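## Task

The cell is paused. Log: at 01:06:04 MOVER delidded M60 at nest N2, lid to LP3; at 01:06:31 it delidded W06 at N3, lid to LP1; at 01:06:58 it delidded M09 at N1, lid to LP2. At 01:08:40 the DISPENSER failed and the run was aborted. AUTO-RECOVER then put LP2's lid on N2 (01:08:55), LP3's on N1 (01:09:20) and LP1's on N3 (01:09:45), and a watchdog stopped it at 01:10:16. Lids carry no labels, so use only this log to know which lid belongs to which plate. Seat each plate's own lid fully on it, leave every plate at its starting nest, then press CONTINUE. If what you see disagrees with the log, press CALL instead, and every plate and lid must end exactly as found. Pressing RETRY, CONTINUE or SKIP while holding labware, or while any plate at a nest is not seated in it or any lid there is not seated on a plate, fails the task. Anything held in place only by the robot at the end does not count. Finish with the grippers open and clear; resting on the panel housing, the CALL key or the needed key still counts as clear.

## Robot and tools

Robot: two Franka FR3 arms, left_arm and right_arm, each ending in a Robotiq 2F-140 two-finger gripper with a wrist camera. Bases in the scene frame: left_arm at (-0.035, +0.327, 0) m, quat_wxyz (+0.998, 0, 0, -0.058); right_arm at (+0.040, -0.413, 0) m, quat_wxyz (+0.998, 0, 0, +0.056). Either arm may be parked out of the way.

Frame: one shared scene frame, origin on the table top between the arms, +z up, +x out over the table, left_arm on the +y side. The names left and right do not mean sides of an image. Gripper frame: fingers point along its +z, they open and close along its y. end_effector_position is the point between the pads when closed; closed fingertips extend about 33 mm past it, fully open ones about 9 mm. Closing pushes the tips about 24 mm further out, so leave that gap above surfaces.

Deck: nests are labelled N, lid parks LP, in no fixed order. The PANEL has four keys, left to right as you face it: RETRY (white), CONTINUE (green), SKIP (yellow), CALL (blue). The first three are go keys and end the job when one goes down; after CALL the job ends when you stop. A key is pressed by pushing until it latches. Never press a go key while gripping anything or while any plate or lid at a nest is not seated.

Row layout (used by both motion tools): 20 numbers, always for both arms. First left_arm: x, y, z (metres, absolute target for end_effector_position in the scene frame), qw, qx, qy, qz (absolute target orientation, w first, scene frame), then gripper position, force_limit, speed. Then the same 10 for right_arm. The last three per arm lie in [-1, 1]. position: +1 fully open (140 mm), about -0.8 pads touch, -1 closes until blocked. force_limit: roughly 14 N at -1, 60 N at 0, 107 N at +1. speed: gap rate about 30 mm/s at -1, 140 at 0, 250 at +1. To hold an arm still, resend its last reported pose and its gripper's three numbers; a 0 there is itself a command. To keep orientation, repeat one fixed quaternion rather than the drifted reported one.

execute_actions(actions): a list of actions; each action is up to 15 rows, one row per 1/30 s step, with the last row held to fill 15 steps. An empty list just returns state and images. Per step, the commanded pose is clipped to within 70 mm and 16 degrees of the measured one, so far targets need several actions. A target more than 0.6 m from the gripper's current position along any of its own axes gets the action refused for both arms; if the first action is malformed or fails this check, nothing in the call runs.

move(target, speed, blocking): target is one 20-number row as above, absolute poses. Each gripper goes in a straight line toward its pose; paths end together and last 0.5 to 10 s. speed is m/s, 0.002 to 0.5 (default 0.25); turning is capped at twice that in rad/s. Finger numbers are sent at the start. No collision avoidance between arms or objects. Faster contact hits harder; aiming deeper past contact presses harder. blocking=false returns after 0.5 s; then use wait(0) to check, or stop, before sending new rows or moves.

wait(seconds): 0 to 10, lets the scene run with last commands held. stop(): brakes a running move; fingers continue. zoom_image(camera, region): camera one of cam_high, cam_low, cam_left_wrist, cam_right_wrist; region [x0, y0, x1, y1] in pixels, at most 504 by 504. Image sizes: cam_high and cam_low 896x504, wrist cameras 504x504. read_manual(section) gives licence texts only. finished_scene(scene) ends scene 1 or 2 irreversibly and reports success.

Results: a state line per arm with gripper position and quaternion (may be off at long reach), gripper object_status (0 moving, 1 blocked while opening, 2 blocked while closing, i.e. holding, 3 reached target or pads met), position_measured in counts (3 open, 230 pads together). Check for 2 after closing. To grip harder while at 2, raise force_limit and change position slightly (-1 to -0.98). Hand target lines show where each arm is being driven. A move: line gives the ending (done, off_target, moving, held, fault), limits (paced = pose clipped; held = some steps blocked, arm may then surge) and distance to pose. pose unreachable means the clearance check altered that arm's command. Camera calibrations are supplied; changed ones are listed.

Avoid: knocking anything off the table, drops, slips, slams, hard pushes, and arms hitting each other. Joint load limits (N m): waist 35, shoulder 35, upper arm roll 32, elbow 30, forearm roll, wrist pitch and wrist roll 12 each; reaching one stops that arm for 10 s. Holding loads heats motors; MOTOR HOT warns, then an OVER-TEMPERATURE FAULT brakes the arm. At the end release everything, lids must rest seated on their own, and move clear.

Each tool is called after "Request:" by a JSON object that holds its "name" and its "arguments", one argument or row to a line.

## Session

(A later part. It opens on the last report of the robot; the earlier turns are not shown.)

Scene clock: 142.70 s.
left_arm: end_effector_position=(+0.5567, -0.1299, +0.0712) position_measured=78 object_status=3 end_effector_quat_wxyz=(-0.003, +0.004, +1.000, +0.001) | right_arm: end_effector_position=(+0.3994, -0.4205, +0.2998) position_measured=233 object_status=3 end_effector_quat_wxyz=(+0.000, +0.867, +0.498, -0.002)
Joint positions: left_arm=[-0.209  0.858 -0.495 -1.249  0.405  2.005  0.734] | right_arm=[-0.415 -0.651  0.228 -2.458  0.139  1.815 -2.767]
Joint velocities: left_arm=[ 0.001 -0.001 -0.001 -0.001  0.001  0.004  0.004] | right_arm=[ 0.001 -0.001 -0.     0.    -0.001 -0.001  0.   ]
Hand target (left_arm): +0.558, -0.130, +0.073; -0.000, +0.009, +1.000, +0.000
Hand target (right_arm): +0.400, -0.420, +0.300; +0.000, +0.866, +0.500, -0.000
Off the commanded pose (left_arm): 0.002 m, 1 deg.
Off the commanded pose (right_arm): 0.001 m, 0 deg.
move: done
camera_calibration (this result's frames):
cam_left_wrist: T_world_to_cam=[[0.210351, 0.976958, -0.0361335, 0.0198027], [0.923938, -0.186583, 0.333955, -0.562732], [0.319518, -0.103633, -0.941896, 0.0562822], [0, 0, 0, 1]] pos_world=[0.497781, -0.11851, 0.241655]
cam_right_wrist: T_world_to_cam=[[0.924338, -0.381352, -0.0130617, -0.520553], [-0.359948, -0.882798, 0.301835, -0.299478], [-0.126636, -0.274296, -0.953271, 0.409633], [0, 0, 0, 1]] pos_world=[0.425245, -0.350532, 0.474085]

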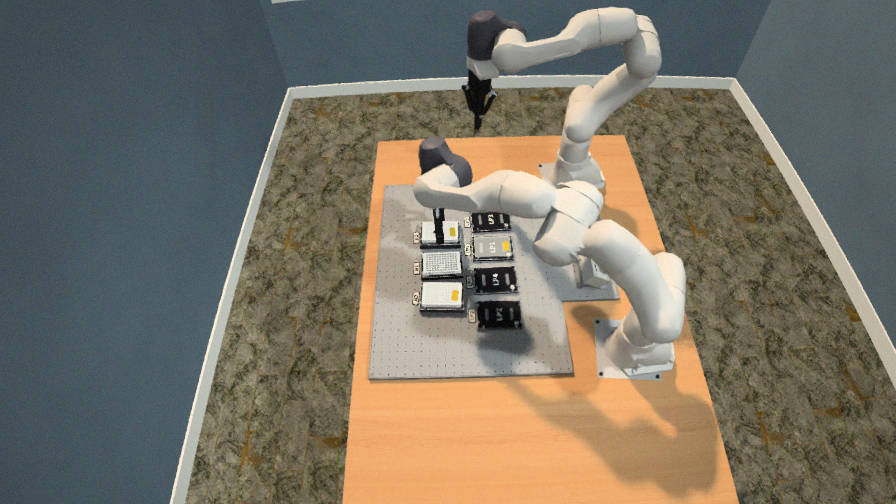

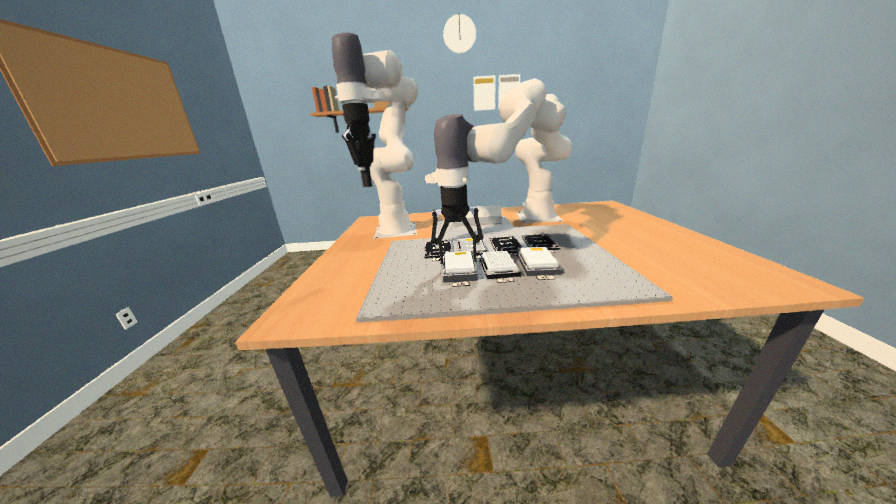

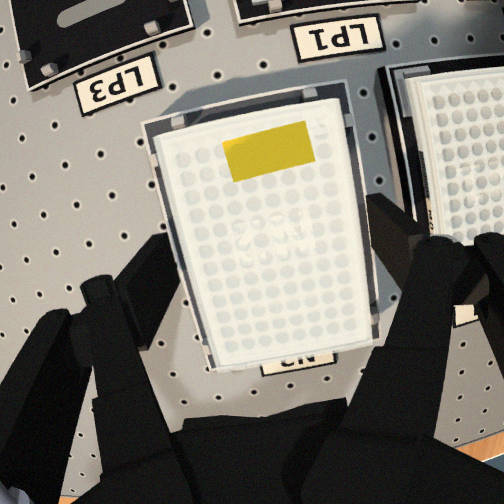

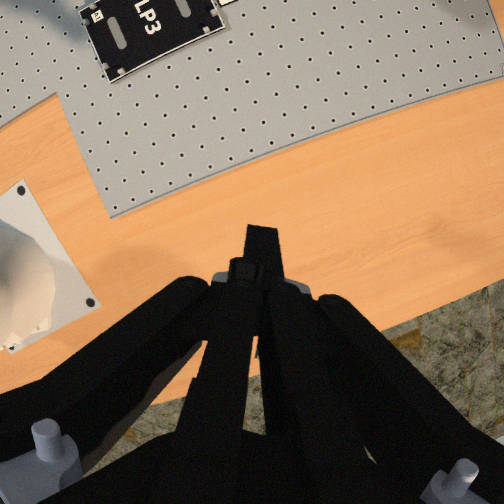

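Overshot; come back up.

Request:
{"name": "move", "arguments": {
  "target": [0.5595,-0.1295,0.0755,0,0.005,1,0,0.4,-0.6,-0.3,0.40,-0.42,0.30,0,0.866,0.5,0,-1,0,0],
  "speed": 0.01
}}

Request:
{"name": "zoom_image", "arguments": {
  "camera": "cam_left_wrist",
  "region": [120, 70, 410, 380]
}}

Scene clock: 148.17 s.
left_arm: end_effector_position=(+0.5583, -0.1300, +0.0731) position_measured=78 object_status=3 end_effector_quat_wxyz=(-0.001, +0.004, +1.000, -0.000) | right_arm: end_effector_position=(+0.3994, -0.4205, +0.2998) position_measured=233 object_status=3 end_effector_quat_wxyz=(+0.000, +0.867, +0.498, -0.002)
Joint positions: left_arm=[-0.209  0.857 -0.495 -1.246  0.405  2.004  0.735] | right_arm=[-0.415 -0.651  0.228 -2.458  0.139  1.815 -2.767]
Joint velocities: left_arm=[ 0.001 -0.001  0.001  0.    -0.    -0.001  0.001] | right_arm=[ 0.     0.     0.001  0.001 -0.001  0.001 -0.001]
Hand target (left_arm): +0.559, -0.129, +0.076; +0.000, +0.005, +1.000, -0.000
Hand target (right_arm): +0.400, -0.420, +0.300; +0.000, +0.866, +0.500, -0.000
Off the commanded pose (left_arm): 0.003 m, 0 deg.
Off the commanded pose (right_arm): 0.001 m, 0 deg.
move: done
camera_calibration (this result's frames):
cam_left_wrist: T_world_to_cam=[[0.210128, 0.976973, -0.0370099, 0.0198384], [0.923167, -0.185808, 0.336508, -0.564444], [0.321882, -0.104876, -0.940953, 0.0560366], [0, 0, 0, 1]] pos_world=[0.49887, -0.118383, 0.243402]
cam_right_wrist: T_world_to_cam=[[0.924338, -0.381351, -0.0130617, -0.520552], [-0.359949, -0.8828, 0.30183, -0.299476], [-0.126634, -0.274291, -0.953272, 0.409632], [0, 0, 0, 1]] pos_world=[0.425244, -0.350532, 0.474083]

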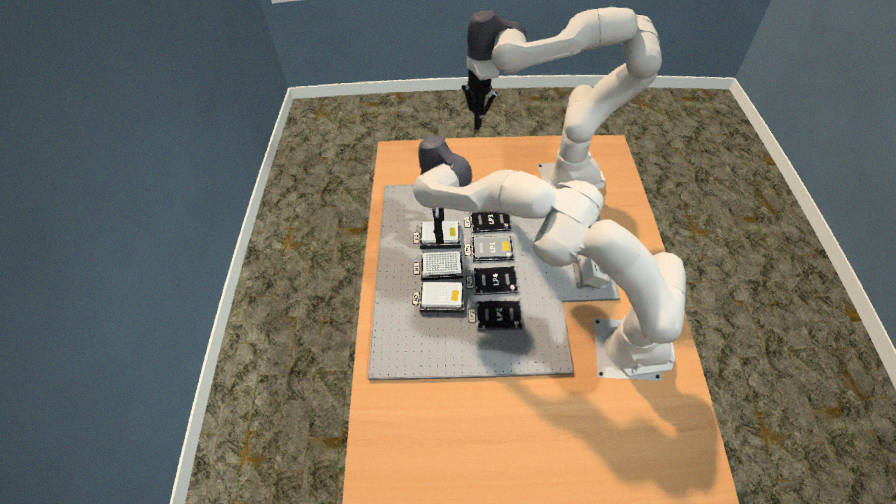

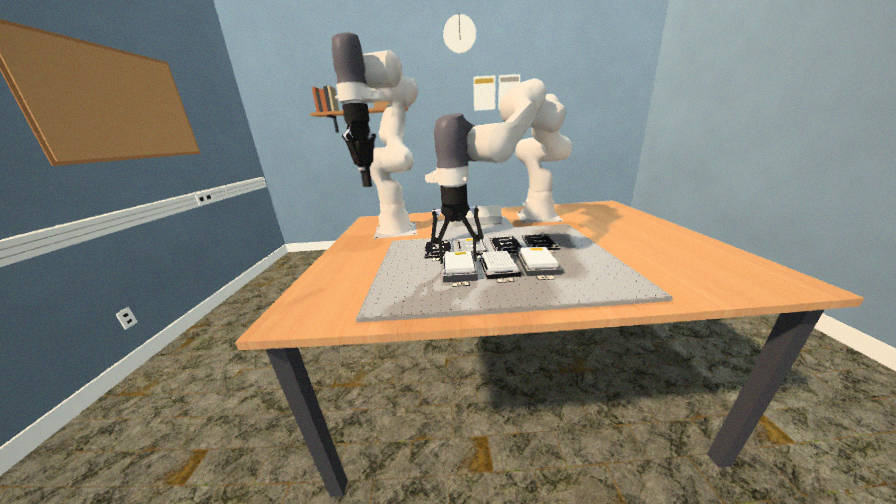

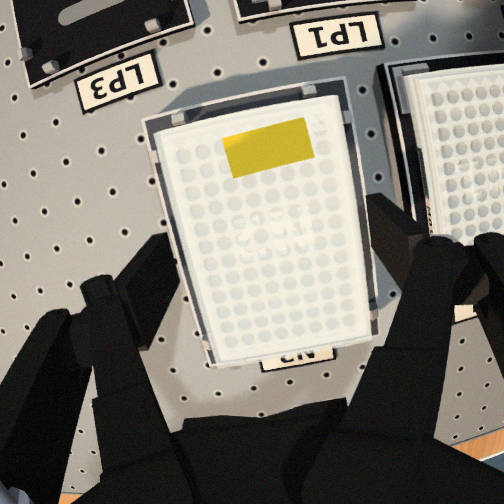

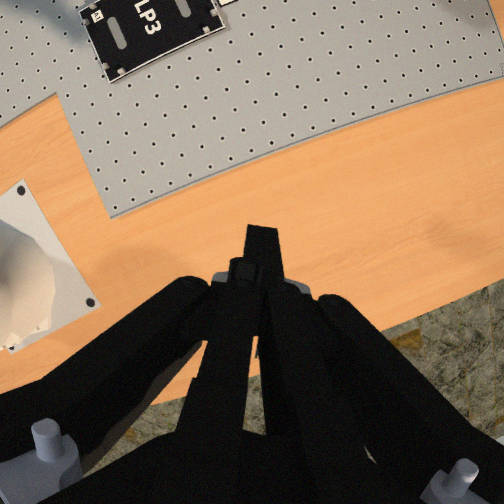

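Region (120, 70, 410, 380) of cam_left_wrist's 504x504 image, scaled by 1.626, with more detail than that image has; it fills the left 471 columns of this view, and the rest is white.

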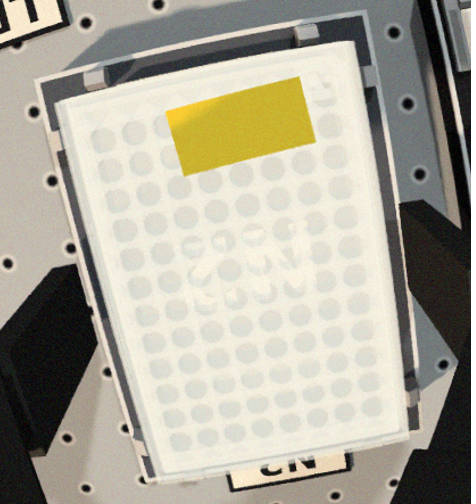

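Request:
{"name": "move", "arguments": {
  "target": [0.5595,-0.129,0.076,0,0.005,1,0,-1,-0.6,-0.8,0.40,-0.42,0.30,0,0.866,0.5,0,-1,0,0],
  "speed": 0.01
}}

Scene clock: 151.23 s.
left_arm: end_effector_position=(+0.5587, -0.1299, +0.0741) position_measured=102 object_status=2 end_effector_quat_wxyz=(-0.001, +0.004, +1.000, -0.000) | right_arm: end_effector_position=(+0.3994, -0.4205, +0.2998) position_measured=233 object_status=3 end_effector_quat_wxyz=(+0.000, +0.867, +0.498, -0.002)
Joint positions: left_arm=[-0.209  0.856 -0.495 -1.245  0.405  2.004  0.735] | right_arm=[-0.415 -0.651  0.228 -2.458  0.139  1.815 -2.767]
Joint velocities: left_arm=[ 0.001  0.     0.    -0.     0.001 -0.     0.   ] | right_arm=[ 0.001 -0.001 -0.     0.    -0.     0.001  0.001]
Hand target (left_arm): +0.559, -0.129, +0.076; +0.000, +0.005, +1.000, -0.000
Hand target (right_arm): +0.400, -0.420, +0.300; +0.000, +0.866, +0.500, -0.000
Off the commanded pose (left_arm): 0.002 m, 0 deg.
Off the commanded pose (right_arm): 0.001 m, 0 deg.
move: done
camera_calibration (this result's frames):
cam_left_wrist: T_world_to_cam=[[0.209816, 0.977044, -0.0369163, 0.0197942], [0.922883, -0.185434, 0.337492, -0.564999], [0.322899, -0.104881, -0.940604, 0.056246], [0, 0, 0, 1]] pos_world=[0.499113, -0.118211, 0.244319]
cam_right_wrist: T_world_to_cam=[[0.924338, -0.381351, -0.0130628, -0.520551], [-0.359949, -0.882801, 0.301827, -0.299475], [-0.126634, -0.274289, -0.953273, 0.409632], [0, 0, 0, 1]] pos_world=[0.425243, -0.350532, 0.474081]

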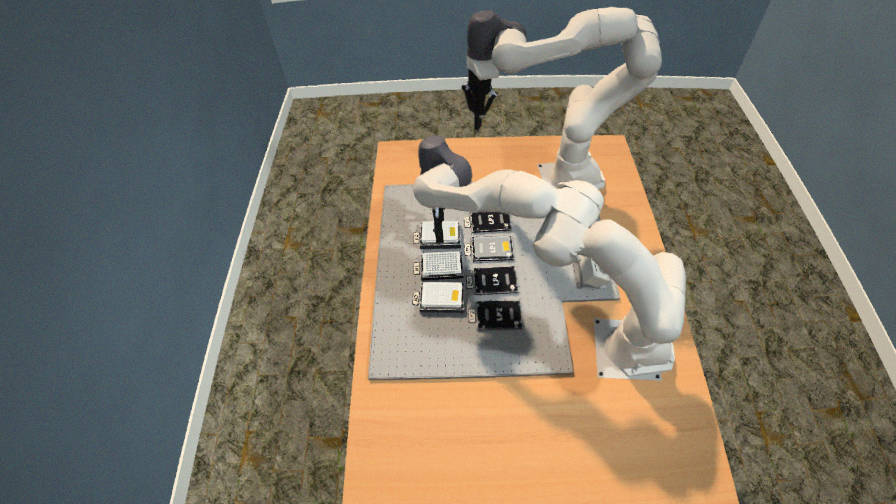

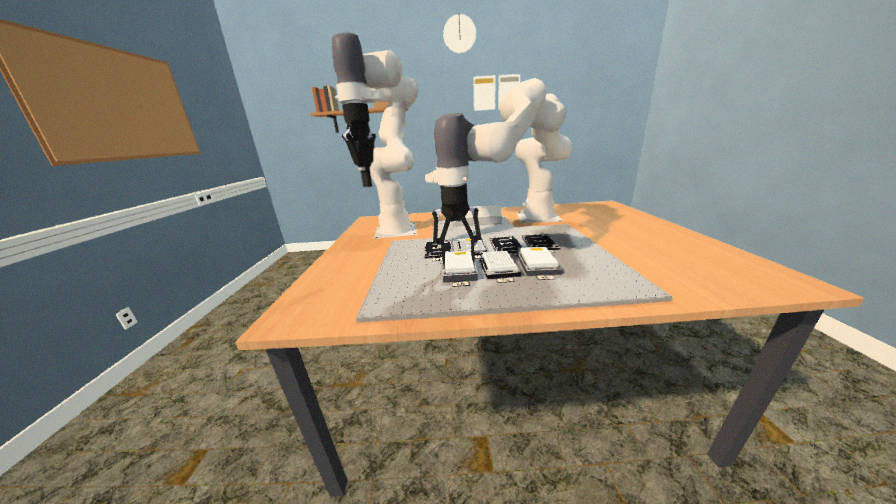

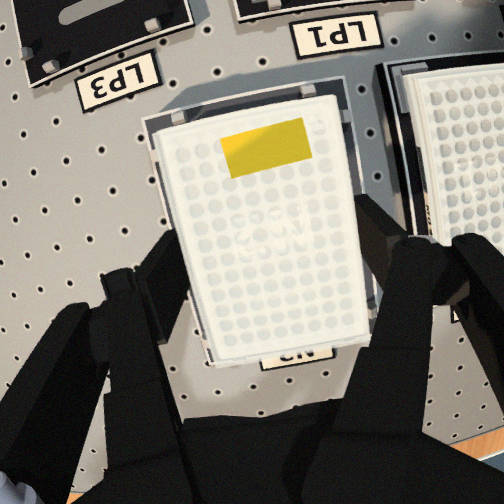

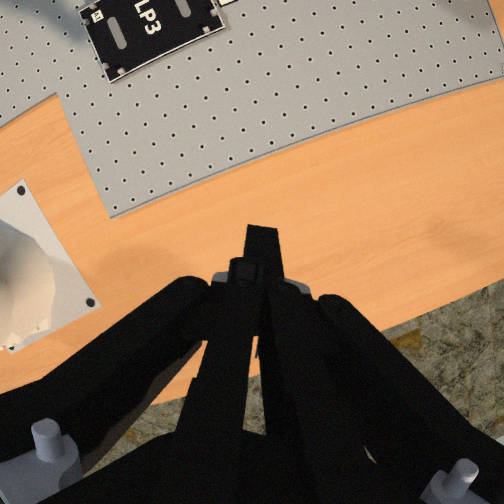

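Request:
{"name": "move", "arguments": {
  "target": [0.5590,-0.1295,0.100,0,0.004,1,0,-1,-0.6,-0.8,0.40,-0.42,0.30,0,0.866,0.5,0,-1,0,0],
  "speed": 0.03
}}

Request:
{"name": "zoom_image", "arguments": {
  "camera": "cam_left_wrist",
  "region": [120, 70, 410, 380]
}}

Scene clock: 155.33 s.
left_arm: end_effector_position=(+0.5591, -0.1294, +0.0979) position_measured=102 object_status=2 end_effector_quat_wxyz=(+0.001, +0.002, +1.000, +0.001) | right_arm: end_effector_position=(+0.3994, -0.4205, +0.2998) position_measured=233 object_status=3 end_effector_quat_wxyz=(+0.000, +0.867, +0.498, -0.002)
Joint positions: left_arm=[-0.206  0.83  -0.506 -1.229  0.4    1.963  0.735] | right_arm=[-0.415 -0.651  0.228 -2.458  0.139  1.815 -2.767]
Joint velocities: left_arm=[ 0.005 -0.    -0.005  0.    -0.002 -0.011  0.001] | right_arm=[-0.     0.001 -0.     0.     0.    -0.001  0.   ]
Hand target (left_arm): +0.559, -0.130, +0.100; -0.000, +0.004, +1.000, -0.000
Hand target (right_arm): +0.400, -0.420, +0.300; +0.000, +0.866, +0.500, -0.000
Off the commanded pose (left_arm): 0.002 m, 0 deg.
Off the commanded pose (right_arm): 0.001 m, 0 deg.
move: done
camera_calibration (this result's frames):
cam_left_wrist: T_world_to_cam=[[0.20668, 0.977807, -0.0343051, 0.021777], [0.922431, -0.183046, 0.340021, -0.573026], [0.326196, -0.10192, -0.939792, 0.0769841], [0, 0, 0, 1]] pos_world=[0.498964, -0.118337, 0.267937]
cam_right_wrist: T_world_to_cam=[[0.924338, -0.381352, -0.0130652, -0.520549], [-0.35995, -0.882802, 0.301821, -0.299473], [-0.126634, -0.274282, -0.953275, 0.409633], [0, 0, 0, 1]] pos_world=[0.425242, -0.350533, 0.474079]

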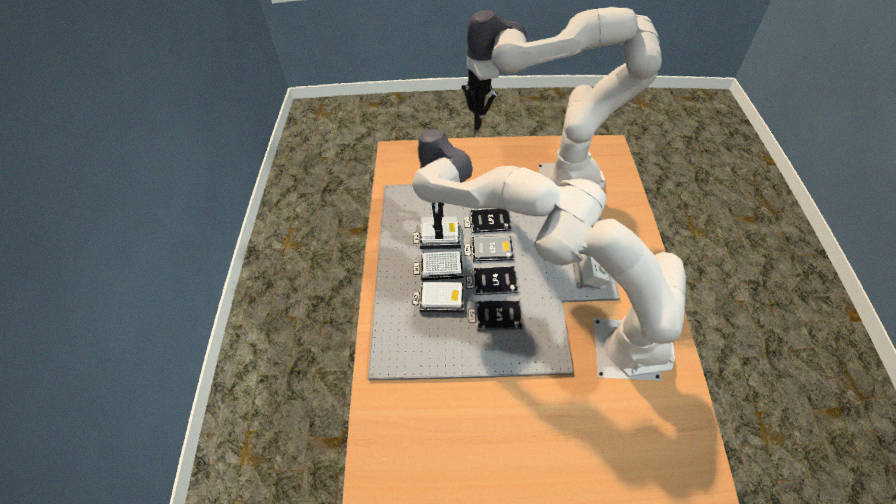

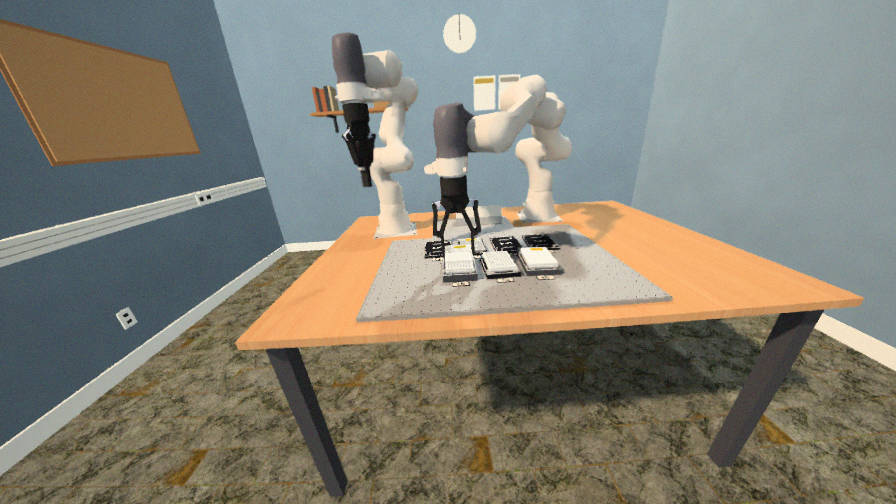

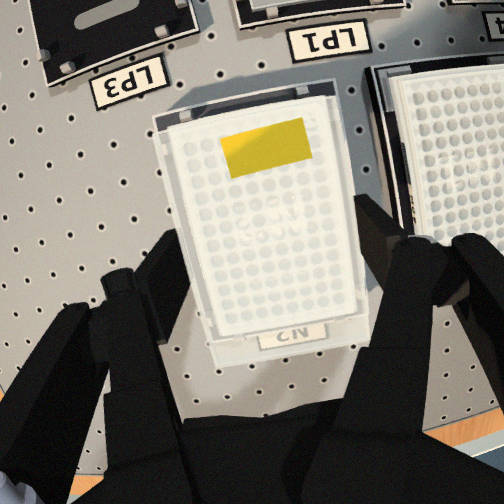

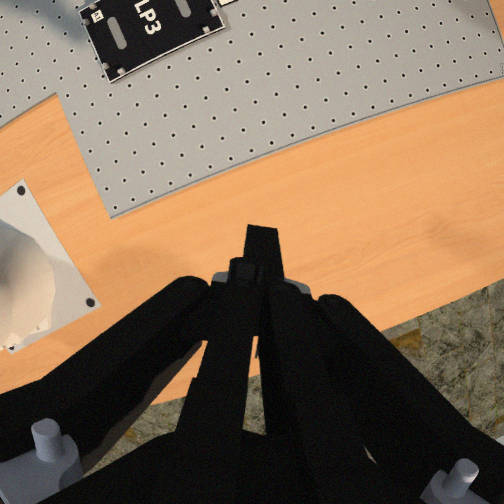

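Region (120, 70, 410, 380) of cam_left_wrist's 504x504 image, scaled by 1.626, with more detail than that image has; it fills the left 471 columns of this view, and the rest is white.

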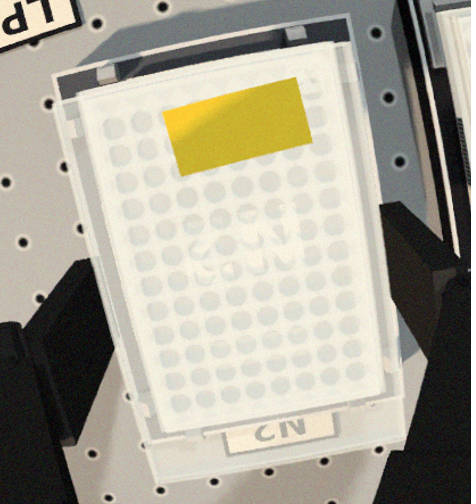

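Request:
{"name": "move", "arguments": {
  "target": [0.5555,0.001,0.098,0,-0.018,1,0,-1,-0.6,-0.8,0.40,-0.42,0.30,0,0.866,0.5,0,-1,0,0],
  "speed": 0.15
}}

Request:
{"name": "move", "arguments": {
  "target": [0.5560,0.001,0.077,0,-0.019,1,0,-1,-0.6,-0.8,0.40,-0.42,0.30,0,0.866,0.5,0,-1,0,0],
  "speed": 0.03
}}

Request:
{"name": "zoom_image", "arguments": {
  "camera": "cam_left_wrist",
  "region": [120, 70, 410, 380]
}}

Scene clock: 162.10 s.
left_arm: end_effector_position=(+0.5554, +0.0023, +0.0968) position_measured=102 object_status=2 end_effector_quat_wxyz=(-0.001, -0.026, +1.000, +0.001) | right_arm: end_effector_position=(+0.3994, -0.4205, +0.2998) position_measured=233 object_status=3 end_effector_quat_wxyz=(+0.000, +0.867, +0.498, -0.002)
Joint positions: left_arm=[ 0.097  0.584 -0.575 -1.667  0.365  2.14   0.801] | right_arm=[-0.415 -0.651  0.228 -2.458  0.139  1.815 -2.767]
Joint velocities: left_arm=[ 0.007  0.    -0.003 -0.001  0.     0.005  0.012] | right_arm=[-0.001 -0.    -0.001 -0.    -0.    -0.    -0.   ]
Hand target (left_arm): +0.556, +0.002, +0.098; +0.001, -0.020, +1.000, +0.000
Hand target (right_arm): +0.400, -0.420, +0.300; +0.000, +0.866, +0.500, -0.000
Off the commanded pose (left_arm): 0.002 m, 1 deg.
Off the commanded pose (right_arm): 0.001 m, 0 deg.
move: done
camera_calibration (this result's frames):
cam_left_wrist: T_world_to_cam=[[0.151913, 0.987783, -0.0347438, -0.0758843], [0.932271, -0.131522, 0.337007, -0.550416], [0.32832, -0.0835863, -0.940861, 0.0895259], [0, 0, 0, 1]] pos_world=[0.495271, 0.0100486, 0.267089]
cam_right_wrist: T_world_to_cam=[[0.924338, -0.381352, -0.0130651, -0.520549], [-0.35995, -0.882803, 0.301819, -0.299472], [-0.126633, -0.27428, -0.953276, 0.409633], [0, 0, 0, 1]] pos_world=[0.425241, -0.350533, 0.474078]

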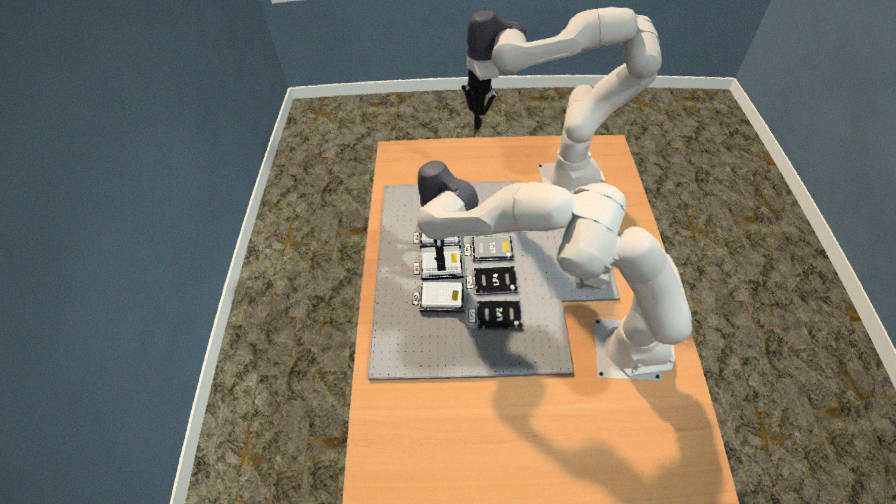

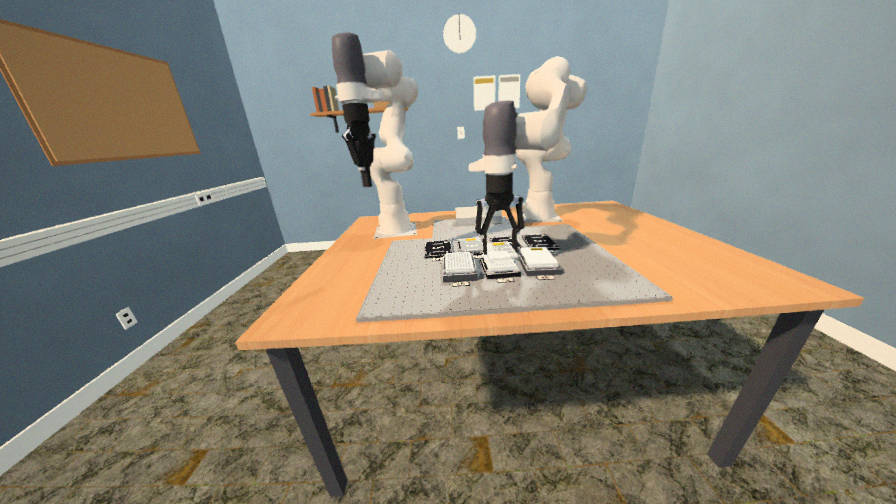

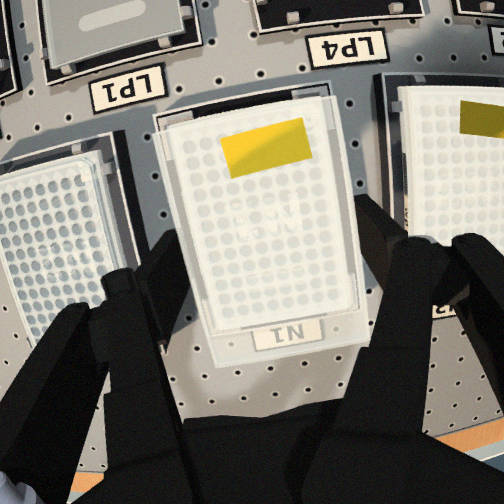

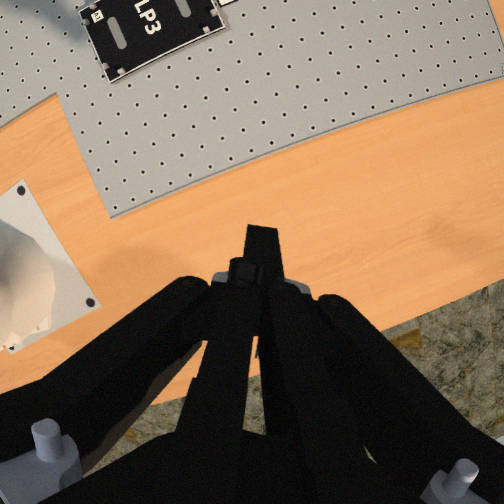

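Scene clock: 163.03 s.
left_arm: end_effector_position=(+0.5556, +0.0010, +0.0786) position_measured=102 object_status=2 end_effector_quat_wxyz=(-0.001, -0.020, +1.000, -0.000) | right_arm: end_effector_position=(+0.3994, -0.4205, +0.2998) position_measured=233 object_status=3 end_effector_quat_wxyz=(+0.000, +0.867, +0.498, -0.002)
Joint positions: left_arm=[ 0.092  0.612 -0.568 -1.675  0.382  2.172  0.801] | right_arm=[-0.415 -0.651  0.228 -2.458  0.139  1.815 -2.767]
Joint velocities: left_arm=[ 0.001  0.001  0.    -0.     0.005  0.012 -0.   ] | right_arm=[-0.001  0.001 -0.001 -0.001  0.     0.001  0.   ]
Hand target (left_arm): +0.556, +0.001, +0.077; -0.000, -0.019, +1.000, +0.000
Hand target (right_arm): +0.400, -0.420, +0.300; +0.000, +0.866, +0.500, -0.000
Off the commanded pose (left_arm): 0.002 m, 0 deg.
Off the commanded pose (right_arm): 0.001 m, 0 deg.
move: done
camera_calibration (this result's frames):
cam_left_wrist: T_world_to_cam=[[0.162309, 0.986034, -0.0373143, -0.0808598], [0.930988, -0.140497, 0.336931, -0.543957], [0.326983, -0.0894261, -0.940789, 0.0729409], [0, 0, 0, 1]] pos_world=[0.495691, 0.00982899, 0.248881]
cam_right_wrist: T_world_to_cam=[[0.924338, -0.381352, -0.0130663, -0.520548], [-0.35995, -0.882803, 0.301818, -0.299472], [-0.126634, -0.274279, -0.953276, 0.409633], [0, 0, 0, 1]] pos_world=[0.425241, -0.350533, 0.474078]

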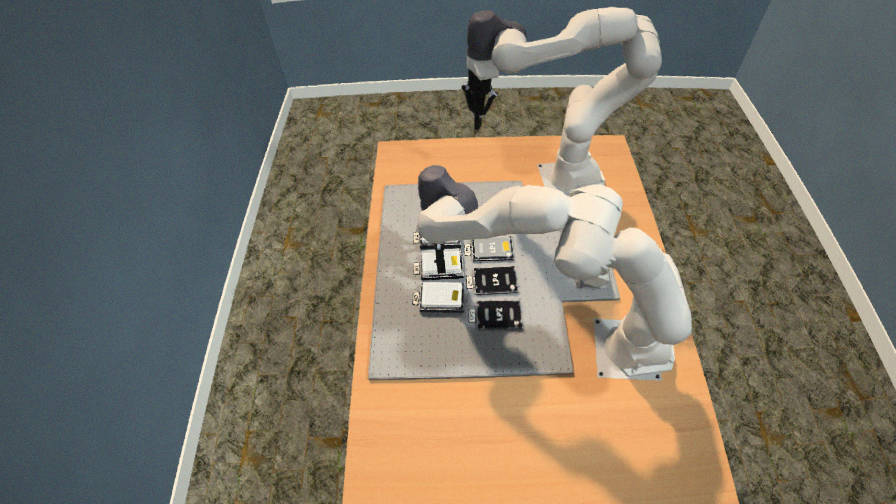

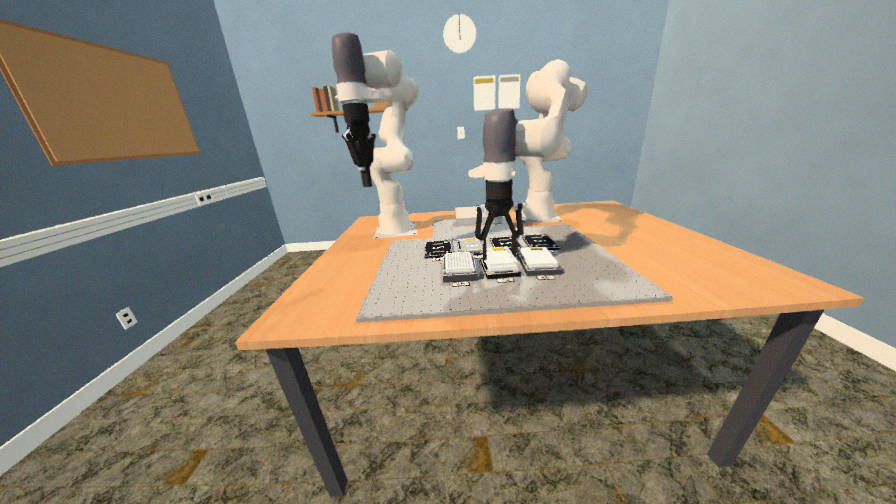

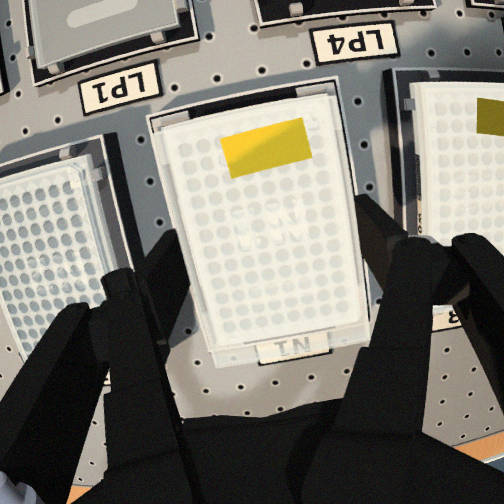

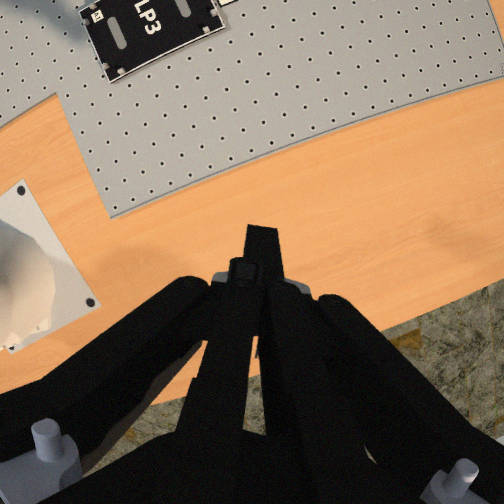

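Region (120, 70, 410, 380) of cam_left_wrist's 504x504 image, scaled by 1.626, with more detail than that image has; it fills the left 471 columns of this view, and the rest is white.

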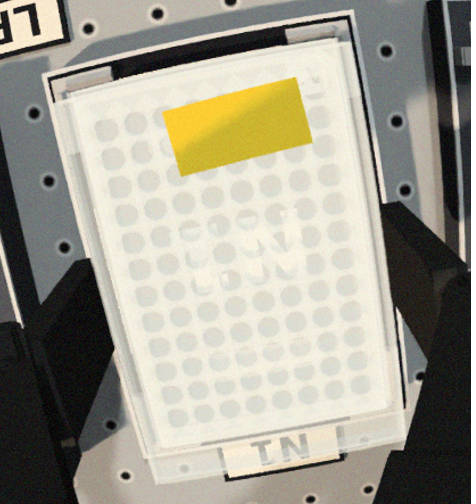

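Request:
{"name": "move", "arguments": {
  "target": [0.5555,0.0008,0.0615,0,-0.016,1,0,-1,-0.6,-0.8,0.40,-0.42,0.30,0,0.866,0.5,0,-1,0,0],
  "speed": 0.012
}}

Request:
{"name": "zoom_image", "arguments": {
  "camera": "cam_left_wrist",
  "region": [120, 70, 410, 380]
}}

Scene clock: 167.87 s.
left_arm: end_effector_position=(+0.5576, -0.0000, +0.0687) position_measured=102 object_status=2 end_effector_quat_wxyz=(+0.003, -0.017, +1.000, -0.001) | right_arm: end_effector_position=(+0.3994, -0.4205, +0.2997) position_measured=233 object_status=3 end_effector_quat_wxyz=(+0.000, +0.867, +0.498, -0.002)
Joint positions: left_arm=[ 0.087  0.626 -0.56  -1.68   0.394  2.197  0.801] | right_arm=[-0.415 -0.651  0.228 -2.458  0.139  1.815 -2.767]
Joint velocities: left_arm=[-0.003  0.001  0.003 -0.002 -0.001  0.003  0.   ] | right_arm=[ 0.    -0.     0.    -0.     0.001  0.     0.001]
Hand target (left_arm): +0.556, +0.001, +0.062; +0.000, -0.016, +1.000, +0.000
Hand target (right_arm): +0.400, -0.420, +0.300; +0.000, +0.866, +0.500, -0.000
Off the commanded pose (left_arm): 0.008 m, 0 deg.
Off the commanded pose (right_arm): 0.001 m, 0 deg.
move: off_target (left_arm)
camera_calibration (this result's frames):
cam_left_wrist: T_world_to_cam=[[0.170117, 0.984687, -0.038105, -0.0848108], [0.927425, -0.146915, 0.343947, -0.541068], [0.333082, -0.0938508, -0.938216, 0.0593019], [0, 0, 0, 1]] pos_world=[0.496475, 0.00958686, 0.238505]
cam_right_wrist: T_world_to_cam=[[0.924337, -0.381353, -0.013069, -0.520547], [-0.359951, -0.882805, 0.301814, -0.299471], [-0.126635, -0.274274, -0.953277, 0.409633], [0, 0, 0, 1]] pos_world=[0.42524, -0.350534, 0.474075]

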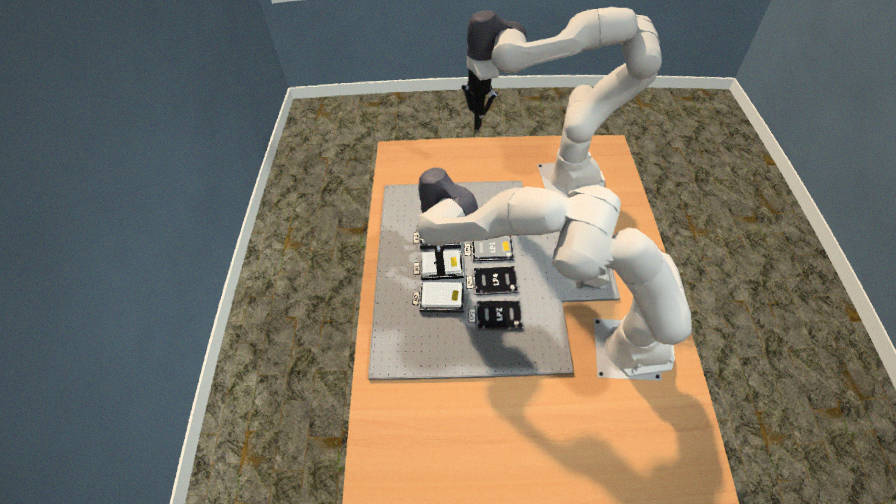

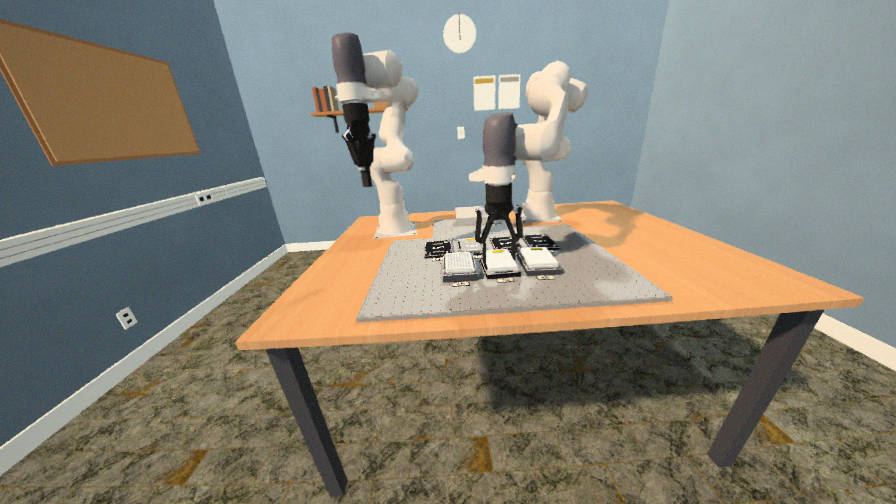

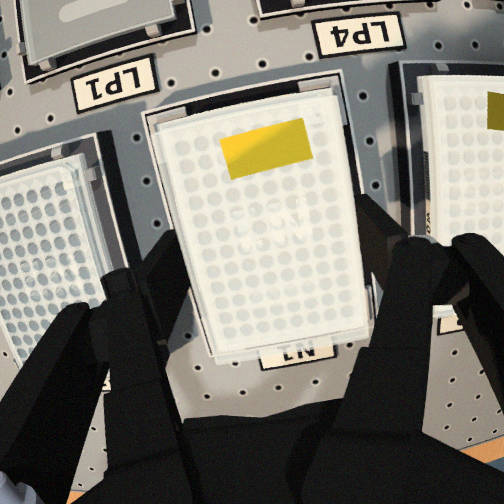

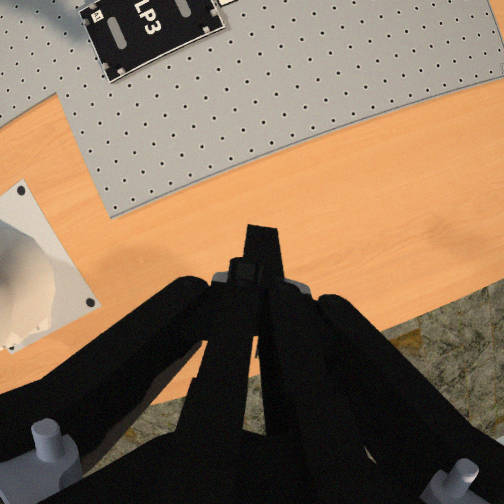

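Region (120, 70, 410, 380) of cam_left_wrist's 504x504 image, scaled by 1.626, with more detail than that image has; it fills the left 471 columns of this view, and the rest is white.

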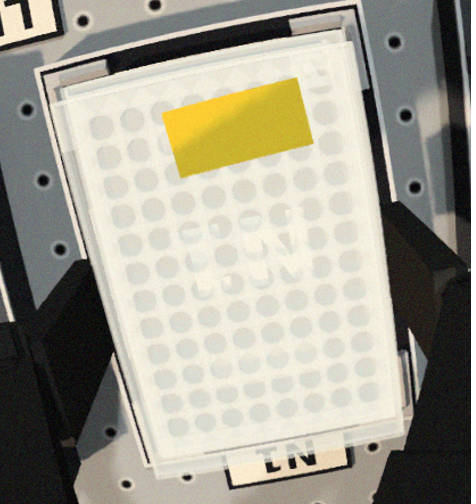

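Caught on the −x edge. Raise and shift −x.

Request:
{"name": "move", "arguments": {
  "target": [0.5530,0.0008,0.076,0,-0.016,1,0,-1,-0.6,-0.8,0.40,-0.42,0.30,0,0.866,0.5,0,-1,0,0],
  "speed": 0.012
}}

Request:
{"name": "zoom_image", "arguments": {
  "camera": "cam_left_wrist",
  "region": [120, 70, 410, 380]
}}

Scene clock: 172.83 s.
left_arm: end_effector_position=(+0.5543, +0.0008, +0.0750) position_measured=102 object_status=2 end_effector_quat_wxyz=(+0.001, -0.017, +1.000, +0.000) | right_arm: end_effector_position=(+0.3994, -0.4205, +0.2997) position_measured=233 object_status=3 end_effector_quat_wxyz=(+0.000, +0.867, +0.498, -0.002)
Joint positions: left_arm=[ 0.091  0.611 -0.567 -1.687  0.389  2.186  0.801] | right_arm=[-0.415 -0.651  0.228 -2.458  0.139  1.815 -2.767]
Joint velocities: left_arm=[ 0.003  0.    -0.001 -0.002 -0.    -0.006 -0.002] | right_arm=[ 0.     0.001  0.001  0.001 -0.001 -0.    -0.001]
Hand target (left_arm): +0.553, +0.001, +0.076; -0.000, -0.016, +1.000, -0.000
Hand target (right_arm): +0.400, -0.420, +0.300; +0.000, +0.866, +0.500, -0.000
Off the commanded pose (left_arm): 0.002 m, 0 deg.
Off the commanded pose (right_arm): 0.001 m, 0 deg.
move: done
camera_calibration (this result's frames):
cam_left_wrist: T_world_to_cam=[[0.169808, 0.984846, -0.0352495, -0.0848659], [0.928294, -0.147846, 0.341192, -0.540304], [0.330811, -0.0906592, -0.939332, 0.0676947], [0, 0, 0, 1]] pos_world=[0.493578, 0.00983548, 0.244944]
cam_right_wrist: T_world_to_cam=[[0.924338, -0.381351, -0.0130703, -0.520544], [-0.359949, -0.882807, 0.30181, -0.29947], [-0.126634, -0.27427, -0.953279, 0.409633], [0, 0, 0, 1]] pos_world=[0.425239, -0.350534, 0.474073]

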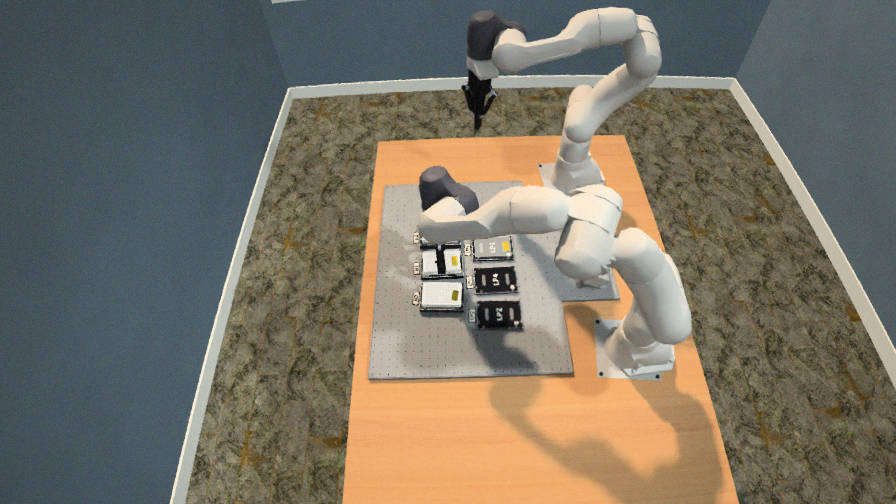

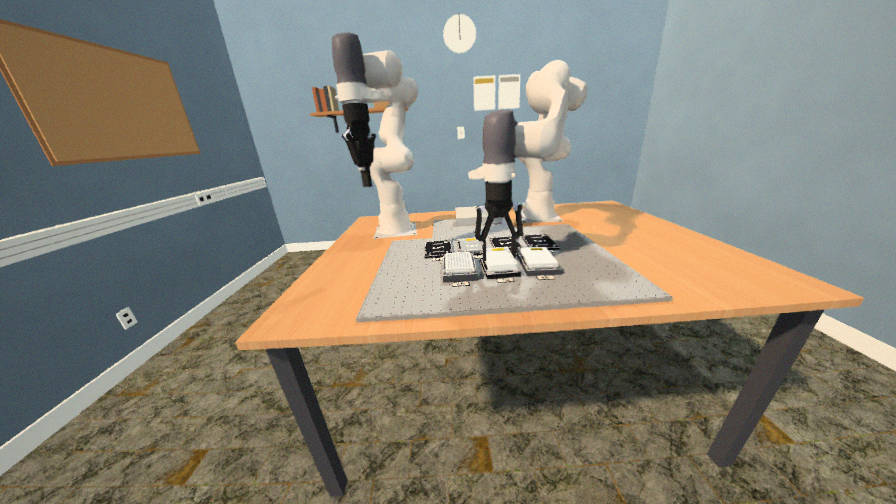

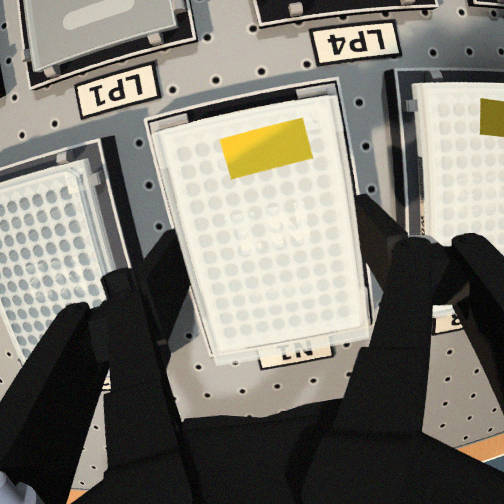

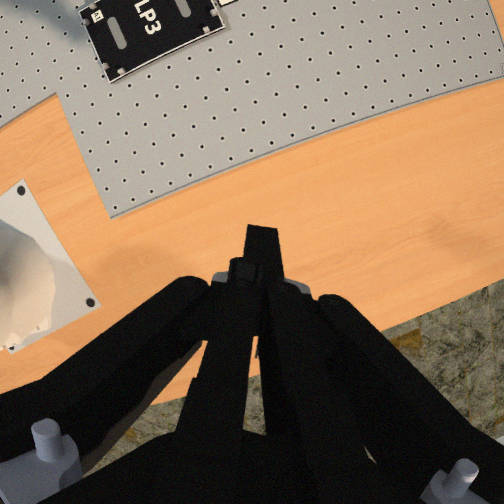

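Region (120, 70, 410, 380) of cam_left_wrist's 504x504 image, scaled by 1.626, with more detail than that image has; it fills the left 471 columns of this view, and the rest is white.

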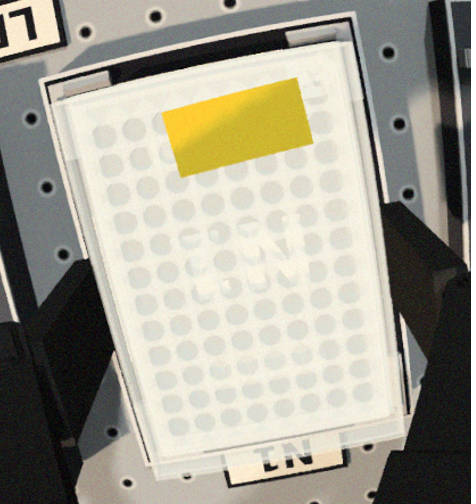

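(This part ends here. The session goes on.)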